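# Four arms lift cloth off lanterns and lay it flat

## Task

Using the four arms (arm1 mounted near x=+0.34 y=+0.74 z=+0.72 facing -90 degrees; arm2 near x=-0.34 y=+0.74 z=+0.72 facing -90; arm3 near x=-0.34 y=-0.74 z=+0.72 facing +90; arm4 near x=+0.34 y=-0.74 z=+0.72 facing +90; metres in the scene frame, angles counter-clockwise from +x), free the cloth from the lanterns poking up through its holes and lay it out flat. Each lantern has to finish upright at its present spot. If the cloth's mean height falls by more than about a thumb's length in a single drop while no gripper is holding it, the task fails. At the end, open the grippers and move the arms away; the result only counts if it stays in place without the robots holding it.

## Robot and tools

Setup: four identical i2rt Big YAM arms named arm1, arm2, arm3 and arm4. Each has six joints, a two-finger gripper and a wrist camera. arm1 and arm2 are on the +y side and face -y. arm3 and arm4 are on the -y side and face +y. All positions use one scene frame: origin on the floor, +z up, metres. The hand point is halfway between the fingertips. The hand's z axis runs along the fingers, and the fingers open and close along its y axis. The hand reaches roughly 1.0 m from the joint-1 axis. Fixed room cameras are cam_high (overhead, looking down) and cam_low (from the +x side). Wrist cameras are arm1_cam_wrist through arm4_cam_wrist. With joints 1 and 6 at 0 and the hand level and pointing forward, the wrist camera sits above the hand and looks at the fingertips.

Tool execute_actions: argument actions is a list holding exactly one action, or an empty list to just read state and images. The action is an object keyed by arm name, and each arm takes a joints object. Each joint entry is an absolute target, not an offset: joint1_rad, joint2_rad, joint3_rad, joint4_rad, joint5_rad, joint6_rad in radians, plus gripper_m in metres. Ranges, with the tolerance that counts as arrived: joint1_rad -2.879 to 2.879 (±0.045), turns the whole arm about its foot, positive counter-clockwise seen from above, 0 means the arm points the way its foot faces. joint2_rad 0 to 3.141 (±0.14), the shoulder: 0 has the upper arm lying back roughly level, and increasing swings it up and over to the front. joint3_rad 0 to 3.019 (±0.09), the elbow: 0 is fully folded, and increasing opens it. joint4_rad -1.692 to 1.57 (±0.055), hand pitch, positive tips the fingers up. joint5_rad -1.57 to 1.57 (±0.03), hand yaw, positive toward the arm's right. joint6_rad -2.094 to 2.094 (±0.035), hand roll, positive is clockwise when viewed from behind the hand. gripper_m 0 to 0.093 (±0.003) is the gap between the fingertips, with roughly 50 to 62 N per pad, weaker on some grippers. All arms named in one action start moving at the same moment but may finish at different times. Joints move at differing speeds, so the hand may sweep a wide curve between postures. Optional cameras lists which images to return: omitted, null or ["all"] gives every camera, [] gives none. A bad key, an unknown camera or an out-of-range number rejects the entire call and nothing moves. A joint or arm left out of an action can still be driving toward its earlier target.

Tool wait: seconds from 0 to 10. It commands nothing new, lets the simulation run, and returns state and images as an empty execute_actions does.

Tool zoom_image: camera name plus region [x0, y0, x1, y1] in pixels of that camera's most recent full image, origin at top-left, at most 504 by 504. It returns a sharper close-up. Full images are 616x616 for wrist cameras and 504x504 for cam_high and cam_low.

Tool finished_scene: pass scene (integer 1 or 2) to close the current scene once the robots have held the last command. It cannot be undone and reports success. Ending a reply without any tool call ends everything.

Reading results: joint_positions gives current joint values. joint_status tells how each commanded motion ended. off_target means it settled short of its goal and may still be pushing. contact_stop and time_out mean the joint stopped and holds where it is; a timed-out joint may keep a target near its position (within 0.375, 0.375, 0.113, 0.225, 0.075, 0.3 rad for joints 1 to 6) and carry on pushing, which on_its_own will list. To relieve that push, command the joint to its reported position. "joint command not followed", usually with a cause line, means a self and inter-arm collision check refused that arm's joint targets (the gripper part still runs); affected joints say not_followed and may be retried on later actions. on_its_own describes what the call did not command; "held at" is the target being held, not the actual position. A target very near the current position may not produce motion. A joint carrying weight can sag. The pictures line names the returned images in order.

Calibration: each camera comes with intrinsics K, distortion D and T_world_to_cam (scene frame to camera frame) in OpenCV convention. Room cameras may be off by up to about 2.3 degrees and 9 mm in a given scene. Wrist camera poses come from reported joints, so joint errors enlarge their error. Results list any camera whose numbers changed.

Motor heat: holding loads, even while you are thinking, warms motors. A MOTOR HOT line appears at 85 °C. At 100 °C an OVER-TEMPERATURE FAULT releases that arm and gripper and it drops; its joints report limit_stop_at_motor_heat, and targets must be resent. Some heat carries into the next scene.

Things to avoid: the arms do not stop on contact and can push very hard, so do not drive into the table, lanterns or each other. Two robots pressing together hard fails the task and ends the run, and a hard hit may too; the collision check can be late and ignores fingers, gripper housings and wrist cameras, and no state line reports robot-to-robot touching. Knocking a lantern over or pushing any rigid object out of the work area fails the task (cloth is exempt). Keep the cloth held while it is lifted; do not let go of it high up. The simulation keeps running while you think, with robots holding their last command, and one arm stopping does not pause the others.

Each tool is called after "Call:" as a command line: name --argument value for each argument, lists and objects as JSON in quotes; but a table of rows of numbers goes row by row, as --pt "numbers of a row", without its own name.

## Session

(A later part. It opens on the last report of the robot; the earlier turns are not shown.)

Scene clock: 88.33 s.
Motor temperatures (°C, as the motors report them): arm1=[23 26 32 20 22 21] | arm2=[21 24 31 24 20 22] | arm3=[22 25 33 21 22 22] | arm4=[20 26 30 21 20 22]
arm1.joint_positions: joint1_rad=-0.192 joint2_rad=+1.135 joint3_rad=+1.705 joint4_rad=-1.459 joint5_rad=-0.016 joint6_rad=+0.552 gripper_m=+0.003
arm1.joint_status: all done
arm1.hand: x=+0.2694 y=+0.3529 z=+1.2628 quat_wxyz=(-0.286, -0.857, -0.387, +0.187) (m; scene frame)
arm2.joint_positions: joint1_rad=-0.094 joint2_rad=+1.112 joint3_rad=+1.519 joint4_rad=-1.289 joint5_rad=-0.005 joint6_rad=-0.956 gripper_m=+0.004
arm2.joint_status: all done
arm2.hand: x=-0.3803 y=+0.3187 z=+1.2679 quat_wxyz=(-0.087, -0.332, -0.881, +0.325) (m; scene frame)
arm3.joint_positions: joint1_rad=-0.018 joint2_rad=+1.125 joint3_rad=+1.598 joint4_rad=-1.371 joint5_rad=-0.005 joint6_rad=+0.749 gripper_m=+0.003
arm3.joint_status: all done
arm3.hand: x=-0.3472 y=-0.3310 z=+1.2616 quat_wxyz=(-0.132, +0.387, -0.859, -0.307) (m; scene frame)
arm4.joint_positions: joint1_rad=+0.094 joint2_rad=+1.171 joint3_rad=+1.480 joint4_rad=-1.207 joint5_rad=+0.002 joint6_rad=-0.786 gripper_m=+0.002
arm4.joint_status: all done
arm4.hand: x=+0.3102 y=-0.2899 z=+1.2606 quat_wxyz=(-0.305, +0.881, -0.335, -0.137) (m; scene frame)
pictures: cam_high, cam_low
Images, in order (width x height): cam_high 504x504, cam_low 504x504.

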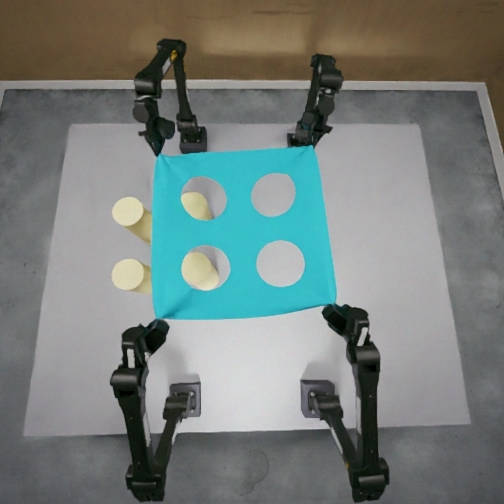

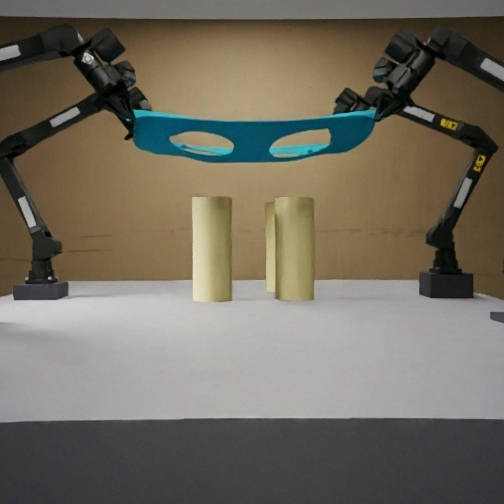

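Call:
execute_actions --actions '[{"arm1": {"joints": {"joint1_rad": 0.261, "joint2_rad": 1.155, "joint4_rad": -1.44, "joint6_rad": 1.013}}, "arm2": {"joints": {"joint1_rad": 0.32, "joint2_rad": 1.145, "joint4_rad": -1.26, "joint6_rad": -0.526}}, "arm3": {"joints": {"joint1_rad": -0.438, "joint2_rad": 1.165, "joint4_rad": -1.32, "joint6_rad": 0.314}}, "arm4": {"joints": {"joint1_rad": -0.303, "joint2_rad": 1.21, "joint4_rad": -1.16, "joint6_rad": -1.188}}}]' --cameras '[]'

Call:
execute_actions --actions '[{"arm1": {"joints": {"joint1_rad": 0.626, "joint2_rad": 1.29, "joint4_rad": -1.295, "joint6_rad": 1.375}}, "arm2": {"joints": {"joint1_rad": 0.663, "joint2_rad": 1.3, "joint4_rad": -1.095, "joint6_rad": -0.189}}, "arm3": {"joints": {"joint1_rad": -0.753, "joint2_rad": 1.345, "joint4_rad": -1.125, "joint6_rad": 0.0}}, "arm4": {"joints": {"joint1_rad": -0.61, "joint2_rad": 1.4, "joint4_rad": -0.968, "joint6_rad": -1.5}}}]' --cameras '["cam_high"]'

Scene clock: 99.70 s.
Motor temperatures (°C, as the motors report them): arm1=[23 25 31 20 22 21] | arm2=[21 24 30 24 20 22] | arm3=[22 24 32 21 22 22] | arm4=[20 26 30 21 20 22]
arm1.joint_positions: joint1_rad=+0.257 joint2_rad=+1.161 joint3_rad=+1.705 joint4_rad=-1.454 joint5_rad=-0.015 joint6_rad=+1.001 gripper_m=+0.003
arm1.joint_status: all done
arm1.hand: x=+0.4499 y=+0.3514 z=+1.2526 quat_wxyz=(-0.327, -0.860, -0.389, +0.046) (m; scene frame)
arm2.joint_positions: joint1_rad=+0.322 joint2_rad=+1.157 joint3_rad=+1.519 joint4_rad=-1.268 joint5_rad=-0.001 joint6_rad=-0.535 gripper_m=+0.004
arm2.joint_status: all done
arm2.hand: x=-0.2017 y=+0.3183 z=+1.2525 quat_wxyz=(-0.204, -0.336, -0.884, +0.253) (m; scene frame)
arm3.joint_positions: joint1_rad=-0.439 joint2_rad=+1.179 joint3_rad=+1.598 joint4_rad=-1.331 joint5_rad=-0.010 joint6_rad=+0.325 gripper_m=+0.003
arm3.joint_status: all done
arm3.hand: x=-0.1680 y=-0.3388 z=+1.2470 quat_wxyz=(-0.239, +0.389, -0.861, -0.225) (m; scene frame)
arm4.joint_positions: joint1_rad=-0.295 joint2_rad=+1.216 joint3_rad=+1.480 joint4_rad=-1.175 joint5_rad=+0.000 joint6_rad=-1.174 gripper_m=+0.002
arm4.joint_status: all done
arm4.hand: x=+0.4901 y=-0.2953 z=+1.2448 quat_wxyz=(-0.327, +0.883, -0.336, -0.013) (m; scene frame)
pictures: none
No camera images: the call's "cameras" was empty. Leave "cameras" out to get every camera's image.

Scene clock: 101.07 s.
Motor temperatures (°C, as the motors report them): arm1=[23 25 31 20 22 21] | arm2=[21 24 30 24 20 22] | arm3=[22 24 32 21 22 22] | arm4=[20 26 30 21 20 22]
arm1.joint_positions: joint1_rad=+0.624 joint2_rad=+1.305 joint3_rad=+1.698 joint4_rad=-1.311 joint5_rad=-0.014 joint6_rad=+1.363 gripper_m=+0.003
arm1.joint_status: all done
arm1.hand: x=+0.6311 y=+0.3537 z=+1.2077 quat_wxyz=(-0.317, -0.861, -0.392, -0.070) (m; scene frame)
arm2.joint_positions: joint1_rad=+0.664 joint2_rad=+1.325 joint3_rad=+1.515 joint4_rad=-1.103 joint5_rad=+0.003 joint6_rad=-0.198 gripper_m=+0.004
arm2.joint_status: all done
arm2.hand: x=-0.0205 y=+0.3235 z=+1.1985 quat_wxyz=(-0.273, -0.335, -0.885, +0.171) (m; scene frame)
arm3.joint_positions: joint1_rad=-0.748 joint2_rad=+1.382 joint3_rad=+1.592 joint4_rad=-1.137 joint5_rad=-0.014 joint6_rad=+0.011 gripper_m=+0.003
arm3.joint_status: all done
arm3.hand: x=+0.0116 y=-0.3338 z=+1.1793 quat_wxyz=(-0.289, +0.392, -0.862, -0.141) (m; scene frame)
arm4.joint_positions: joint1_rad=-0.613 joint2_rad=+1.400 joint3_rad=+1.468 joint4_rad=-0.984 joint5_rad=+0.000 joint6_rad=-1.486 gripper_m=+0.002
arm4.joint_status: all done
arm4.hand: x=+0.6712 y=-0.3001 z=+1.1756 quat_wxyz=(-0.312, +0.883, -0.340, +0.087) (m; scene frame)
pictures: cam_high
Images, in order (width x height): cam_high 504x504.

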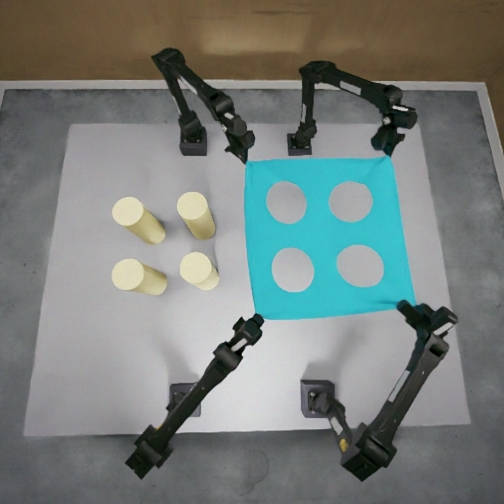

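Call:
execute_actions --actions '[{"arm1": {"joints": {"joint2_rad": 1.415, "joint3_rad": 1.488, "joint4_rad": -1.285}}, "arm2": {"joints": {"joint2_rad": 1.485, "joint3_rad": 1.388, "joint4_rad": -1.14}}, "arm3": {"joints": {"joint2_rad": 1.508, "joint3_rad": 1.51, "joint4_rad": -1.222}}, "arm4": {"joints": {"joint2_rad": 1.626, "joint3_rad": 1.468, "joint4_rad": -1.095}}}]' --cameras '[]'

Call:
execute_actions --actions '[{"arm1": {"joints": {"joint2_rad": 1.665, "joint3_rad": 1.388, "joint4_rad": -1.255}}, "arm2": {"joints": {"joint2_rad": 1.785, "joint3_rad": 1.357, "joint4_rad": -1.132}}, "arm3": {"joints": {"joint2_rad": 1.777, "joint3_rad": 1.458, "joint4_rad": -1.218}}, "arm4": {"joints": {"joint2_rad": 1.948, "joint3_rad": 1.468, "joint4_rad": -1.09}}}]' --cameras '["cam_high"]'

Scene clock: 111.13 s.
Motor temperatures (°C, as the motors report them): arm1=[23 25 31 20 22 21] | arm2=[21 24 30 24 20 22] | arm3=[22 25 33 21 22 22] | arm4=[20 26 30 21 20 22]
arm1.joint_positions: joint1_rad=+0.624 joint2_rad=+1.427 joint3_rad=+1.466 joint4_rad=-1.295 joint5_rad=-0.014 joint6_rad=+1.363 gripper_m=+0.003
arm1.joint_status: all done
arm1.hand: x=+0.6315 y=+0.3498 z=+1.0389 quat_wxyz=(-0.156, -0.899, -0.407, -0.035) (m; scene frame)
arm2.joint_positions: joint1_rad=+0.664 joint2_rad=+1.495 joint3_rad=+1.381 joint4_rad=-1.120 joint5_rad=+0.004 joint6_rad=-0.197 gripper_m=+0.004
arm2.joint_status: all done
arm2.hand: x=-0.0201 y=+0.3235 z=+1.0443 quat_wxyz=(-0.141, -0.349, -0.922, +0.089) (m; scene frame)
arm3.joint_positions: joint1_rad=-0.748 joint2_rad=+1.541 joint3_rad=+1.498 joint4_rad=-1.200 joint5_rad=-0.014 joint6_rad=+0.010 gripper_m=+0.003
arm3.joint_status: all done
arm3.hand: x=+0.0131 y=-0.3320 z=+1.0432 quat_wxyz=(-0.150, +0.408, -0.897, -0.077) (m; scene frame)
arm4.joint_positions: joint1_rad=-0.613 joint2_rad=+1.626 joint3_rad=+1.451 joint4_rad=-1.090 joint5_rad=+0.000 joint6_rad=-1.487 gripper_m=+0.002
arm4.joint_status: all done
arm4.hand: x=+0.6739 y=-0.2945 z=+1.0334 quat_wxyz=(-0.149, +0.923, -0.353, +0.039) (m; scene frame)
pictures: none
No camera images: the call's "cameras" was empty. Leave "cameras" out to get every camera's image.

Scene clock: 112.47 s.
Motor temperatures (°C, as the motors report them): arm1=[23 25 31 20 22 21] | arm2=[21 24 30 24 20 22] | arm3=[22 25 32 21 22 22] | arm4=[20 26 30 21 20 22]
arm1.joint_positions: joint1_rad=+0.624 joint2_rad=+1.681 joint3_rad=+1.369 joint4_rad=-1.261 joint5_rad=-0.014 joint6_rad=+1.363 gripper_m=+0.003
arm1.joint_status: all done
arm1.hand: x=+0.6317 y=+0.3463 z=+0.8794 quat_wxyz=(-0.003, -0.912, -0.411, -0.001) (m; scene frame)
arm2.joint_positions: joint1_rad=+0.664 joint2_rad=+1.793 joint3_rad=+1.355 joint4_rad=-1.120 joint5_rad=+0.004 joint6_rad=-0.197 gripper_m=+0.004
arm2.joint_status: all done
arm2.hand: x=-0.0204 y=+0.3248 z=+0.8837 quat_wxyz=(-0.004, -0.353, -0.935, +0.003) (m; scene frame)
arm3.joint_positions: joint1_rad=-0.748 joint2_rad=+1.807 joint3_rad=+1.448 joint4_rad=-1.200 joint5_rad=-0.014 joint6_rad=+0.010 gripper_m=+0.003
arm3.joint_status: all done
arm3.hand: x=+0.0128 y=-0.3325 z=+0.8837 quat_wxyz=(-0.008, +0.413, -0.911, -0.011) (m; scene frame)
arm4.joint_positions: joint1_rad=-0.613 joint2_rad=+1.946 joint3_rad=+1.451 joint4_rad=-1.090 joint5_rad=+0.000 joint6_rad=-1.487 gripper_m=+0.002
arm4.joint_status: all done
arm4.hand: x=+0.6708 y=-0.2966 z=+0.8602 quat_wxyz=(+0.004, +0.934, -0.357, -0.005) (m; scene frame)
pictures: cam_high
Images, in order (width x height): cam_high 504x504.

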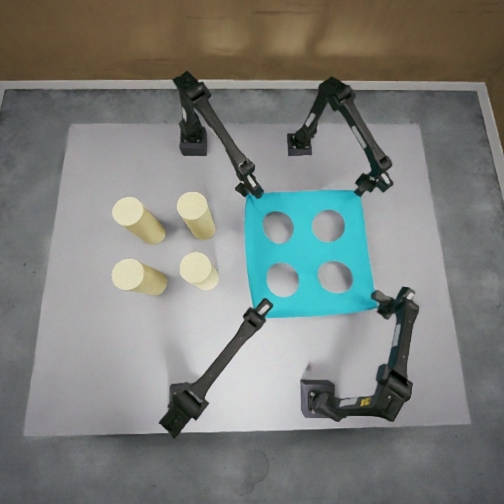

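Call:
execute_actions --actions '[{"arm1": {"joints": {"joint2_rad": 1.825, "joint3_rad": 1.212, "joint4_rad": -0.925}}, "arm2": {"joints": {"joint2_rad": 1.985, "joint3_rad": 1.24, "joint4_rad": -0.82}}, "arm3": {"joints": {"joint2_rad": 1.95, "joint3_rad": 1.305, "joint4_rad": -0.91}}, "arm4": {"joints": {"joint2_rad": 2.115, "joint3_rad": 1.402, "joint4_rad": -0.84}}}]' --cameras '["cam_low"]'

Scene clock: 115.07 s.
Motor temperatures (°C, as the motors report them): arm1=[23 26 31 20 22 21] | arm2=[21 24 29 24 20 22] | arm3=[22 25 32 21 22 22] | arm4=[20 26 30 21 20 22]
arm1.joint_positions: joint1_rad=+0.624 joint2_rad=+1.842 joint3_rad=+1.196 joint4_rad=-0.936 joint5_rad=-0.014 joint6_rad=+1.363 gripper_m=+0.003
arm1.joint_status: all done
arm1.hand: x=+0.6292 y=+0.3470 z=+0.7445 quat_wxyz=(+0.002, -0.912, -0.411, +0.000) (m; scene frame)
arm2.joint_positions: joint1_rad=+0.662 joint2_rad=+1.992 joint3_rad=+1.247 joint4_rad=-0.824 joint5_rad=+0.007 joint6_rad=-0.197 gripper_m=+0.004
arm2.joint_status: all done
arm2.hand: x=-0.0223 y=+0.3253 z=+0.7500 quat_wxyz=(+0.001, -0.354, -0.935, +0.001) (m; scene frame)
arm3.joint_positions: joint1_rad=-0.748 joint2_rad=+1.976 joint3_rad=+1.304 joint4_rad=-0.916 joint5_rad=-0.015 joint6_rad=+0.010 gripper_m=+0.003
arm3.joint_status: all done
arm3.hand: x=+0.0078 y=-0.3381 z=+0.7489 quat_wxyz=(+0.006, +0.413, -0.911, -0.005) (m; scene frame)
arm4.joint_positions: joint1_rad=-0.613 joint2_rad=+2.117 joint3_rad=+1.391 joint4_rad=-0.854 joint5_rad=+0.000 joint6_rad=-1.488 gripper_m=+0.002
arm4.joint_status: all done
arm4.hand: x=+0.6725 y=-0.2931 z=+0.7487 quat_wxyz=(+0.002, +0.934, -0.357, -0.004) (m; scene frame)
pictures: cam_low
Images, in order (width x height): cam_low 504x504.

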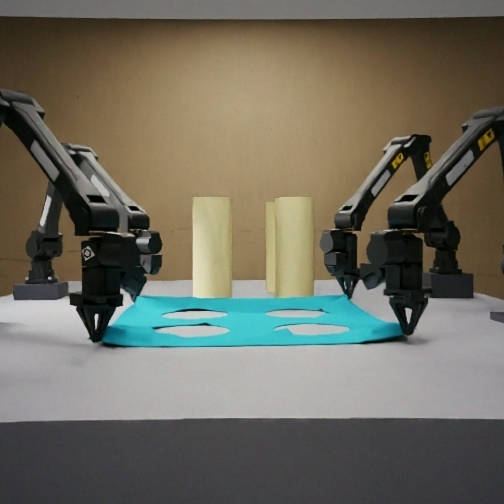

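Call:
execute_actions --actions '[{"arm1": {"joints": {"gripper_m": 0.09}}, "arm2": {"joints": {"gripper_m": 0.09}}, "arm3": {"joints": {"gripper_m": 0.09}}, "arm4": {"joints": {"gripper_m": 0.09}}}]' --cameras '[]'

Call:
execute_actions --actions '[{"arm1": {"joints": {"joint2_rad": 1.4, "joint3_rad": 1.3, "joint4_rad": -1.45}}, "arm2": {"joints": {"joint2_rad": 1.5, "joint3_rad": 1.35, "joint4_rad": -1.4}}, "arm3": {"joints": {"joint2_rad": 1.45, "joint3_rad": 1.4, "joint4_rad": -1.45}}, "arm4": {"joints": {"joint2_rad": 1.55, "joint3_rad": 1.45, "joint4_rad": -1.45}}}]' --cameras '["cam_high", "cam_low"]'

Scene clock: 117.70 s.
Motor temperatures (°C, as the motors report them): arm1=[23 26 31 20 22 21] | arm2=[21 24 29 24 20 22] | arm3=[22 25 32 21 22 22] | arm4=[20 26 30 21 20 22]
arm1.joint_positions: joint1_rad=+0.624 joint2_rad=+1.842 joint3_rad=+1.196 joint4_rad=-0.935 joint5_rad=-0.014 joint6_rad=+1.364 gripper_m=+0.090
arm1.joint_status: all done
arm1.hand: x=+0.6294 y=+0.3468 z=+0.7445 quat_wxyz=(+0.001, -0.912, -0.410, +0.000) (m; scene frame)
arm2.joint_positions: joint1_rad=+0.662 joint2_rad=+1.992 joint3_rad=+1.247 joint4_rad=-0.824 joint5_rad=+0.005 joint6_rad=-0.197 gripper_m=+0.090
arm2.joint_status: all done
arm2.hand: x=-0.0221 y=+0.3254 z=+0.7500 quat_wxyz=(+0.001, -0.354, -0.935, +0.001) (m; scene frame)
arm3.joint_positions: joint1_rad=-0.748 joint2_rad=+1.976 joint3_rad=+1.304 joint4_rad=-0.916 joint5_rad=-0.014 joint6_rad=+0.010 gripper_m=+0.090
arm3.joint_status: all done
arm3.hand: x=+0.0080 y=-0.3382 z=+0.7489 quat_wxyz=(+0.006, +0.413, -0.911, -0.005) (m; scene frame)
arm4.joint_positions: joint1_rad=-0.613 joint2_rad=+2.117 joint3_rad=+1.391 joint4_rad=-0.851 joint5_rad=+0.000 joint6_rad=-1.488 gripper_m=+0.090
arm4.joint_status: all done
arm4.hand: x=+0.6731 y=-0.2925 z=+0.7487 quat_wxyz=(+0.000, +0.934, -0.357, -0.003) (m; scene frame)
pictures: none
No camera images: the call's "cameras" was empty. Leave "cameras" out to get every camera's image.

Scene clock: 119.20 s.
Motor temperatures (°C, as the motors report them): arm1=[23 26 31 20 22 21] | arm2=[21 24 29 24 20 22] | arm3=[22 25 32 21 22 22] | arm4=[20 26 30 21 20 22]
arm1.joint_positions: joint1_rad=+0.624 joint2_rad=+1.399 joint3_rad=+1.269 joint4_rad=-1.441 joint5_rad=-0.014 joint6_rad=+1.364 gripper_m=+0.090
arm1.joint_status: all done
arm1.hand: x=+0.5778 y=+0.4207 z=+0.9624 quat_wxyz=(-0.004, -0.912, -0.410, -0.002) (m; scene frame)
arm2.joint_positions: joint1_rad=+0.662 joint2_rad=+1.505 joint3_rad=+1.321 joint4_rad=-1.386 joint5_rad=+0.005 joint6_rad=-0.197 gripper_m=+0.090
arm2.joint_status: all done
arm2.hand: x=-0.0701 y=+0.3874 z=+1.0041 quat_wxyz=(+0.001, -0.354, -0.935, +0.001) (m; scene frame)
arm3.joint_positions: joint1_rad=-0.748 joint2_rad=+1.448 joint3_rad=+1.373 joint4_rad=-1.435 joint5_rad=-0.014 joint6_rad=+0.010 gripper_m=+0.090
arm3.joint_status: all done
arm3.hand: x=-0.0522 y=-0.4080 z=+1.0206 quat_wxyz=(-0.030, +0.413, -0.910, -0.021) (m; scene frame)
arm4.joint_positions: joint1_rad=-0.613 joint2_rad=+1.546 joint3_rad=+1.435 joint4_rad=-1.440 joint5_rad=+0.001 joint6_rad=-1.488 gripper_m=+0.090
arm4.joint_status: all done
arm4.hand: x=+0.6162 y=-0.3714 z=+1.0515 quat_wxyz=(-0.012, +0.934, -0.357, +0.000) (m; scene frame)
pictures: cam_high, cam_low
Images, in order (width x height): cam_high 504x504, cam_low 504x504.

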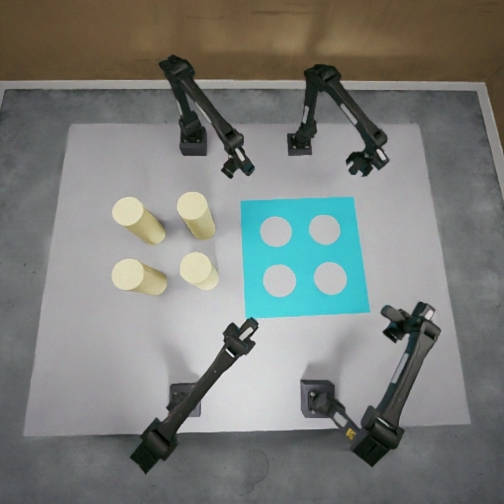

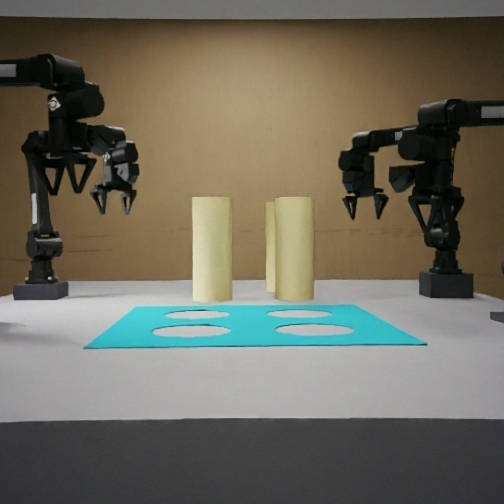

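The cloth is flat, the lanterns are upright in place, and the arms are clear.

Call:
finished_scene --scene 2

The scene is finished: the task was done.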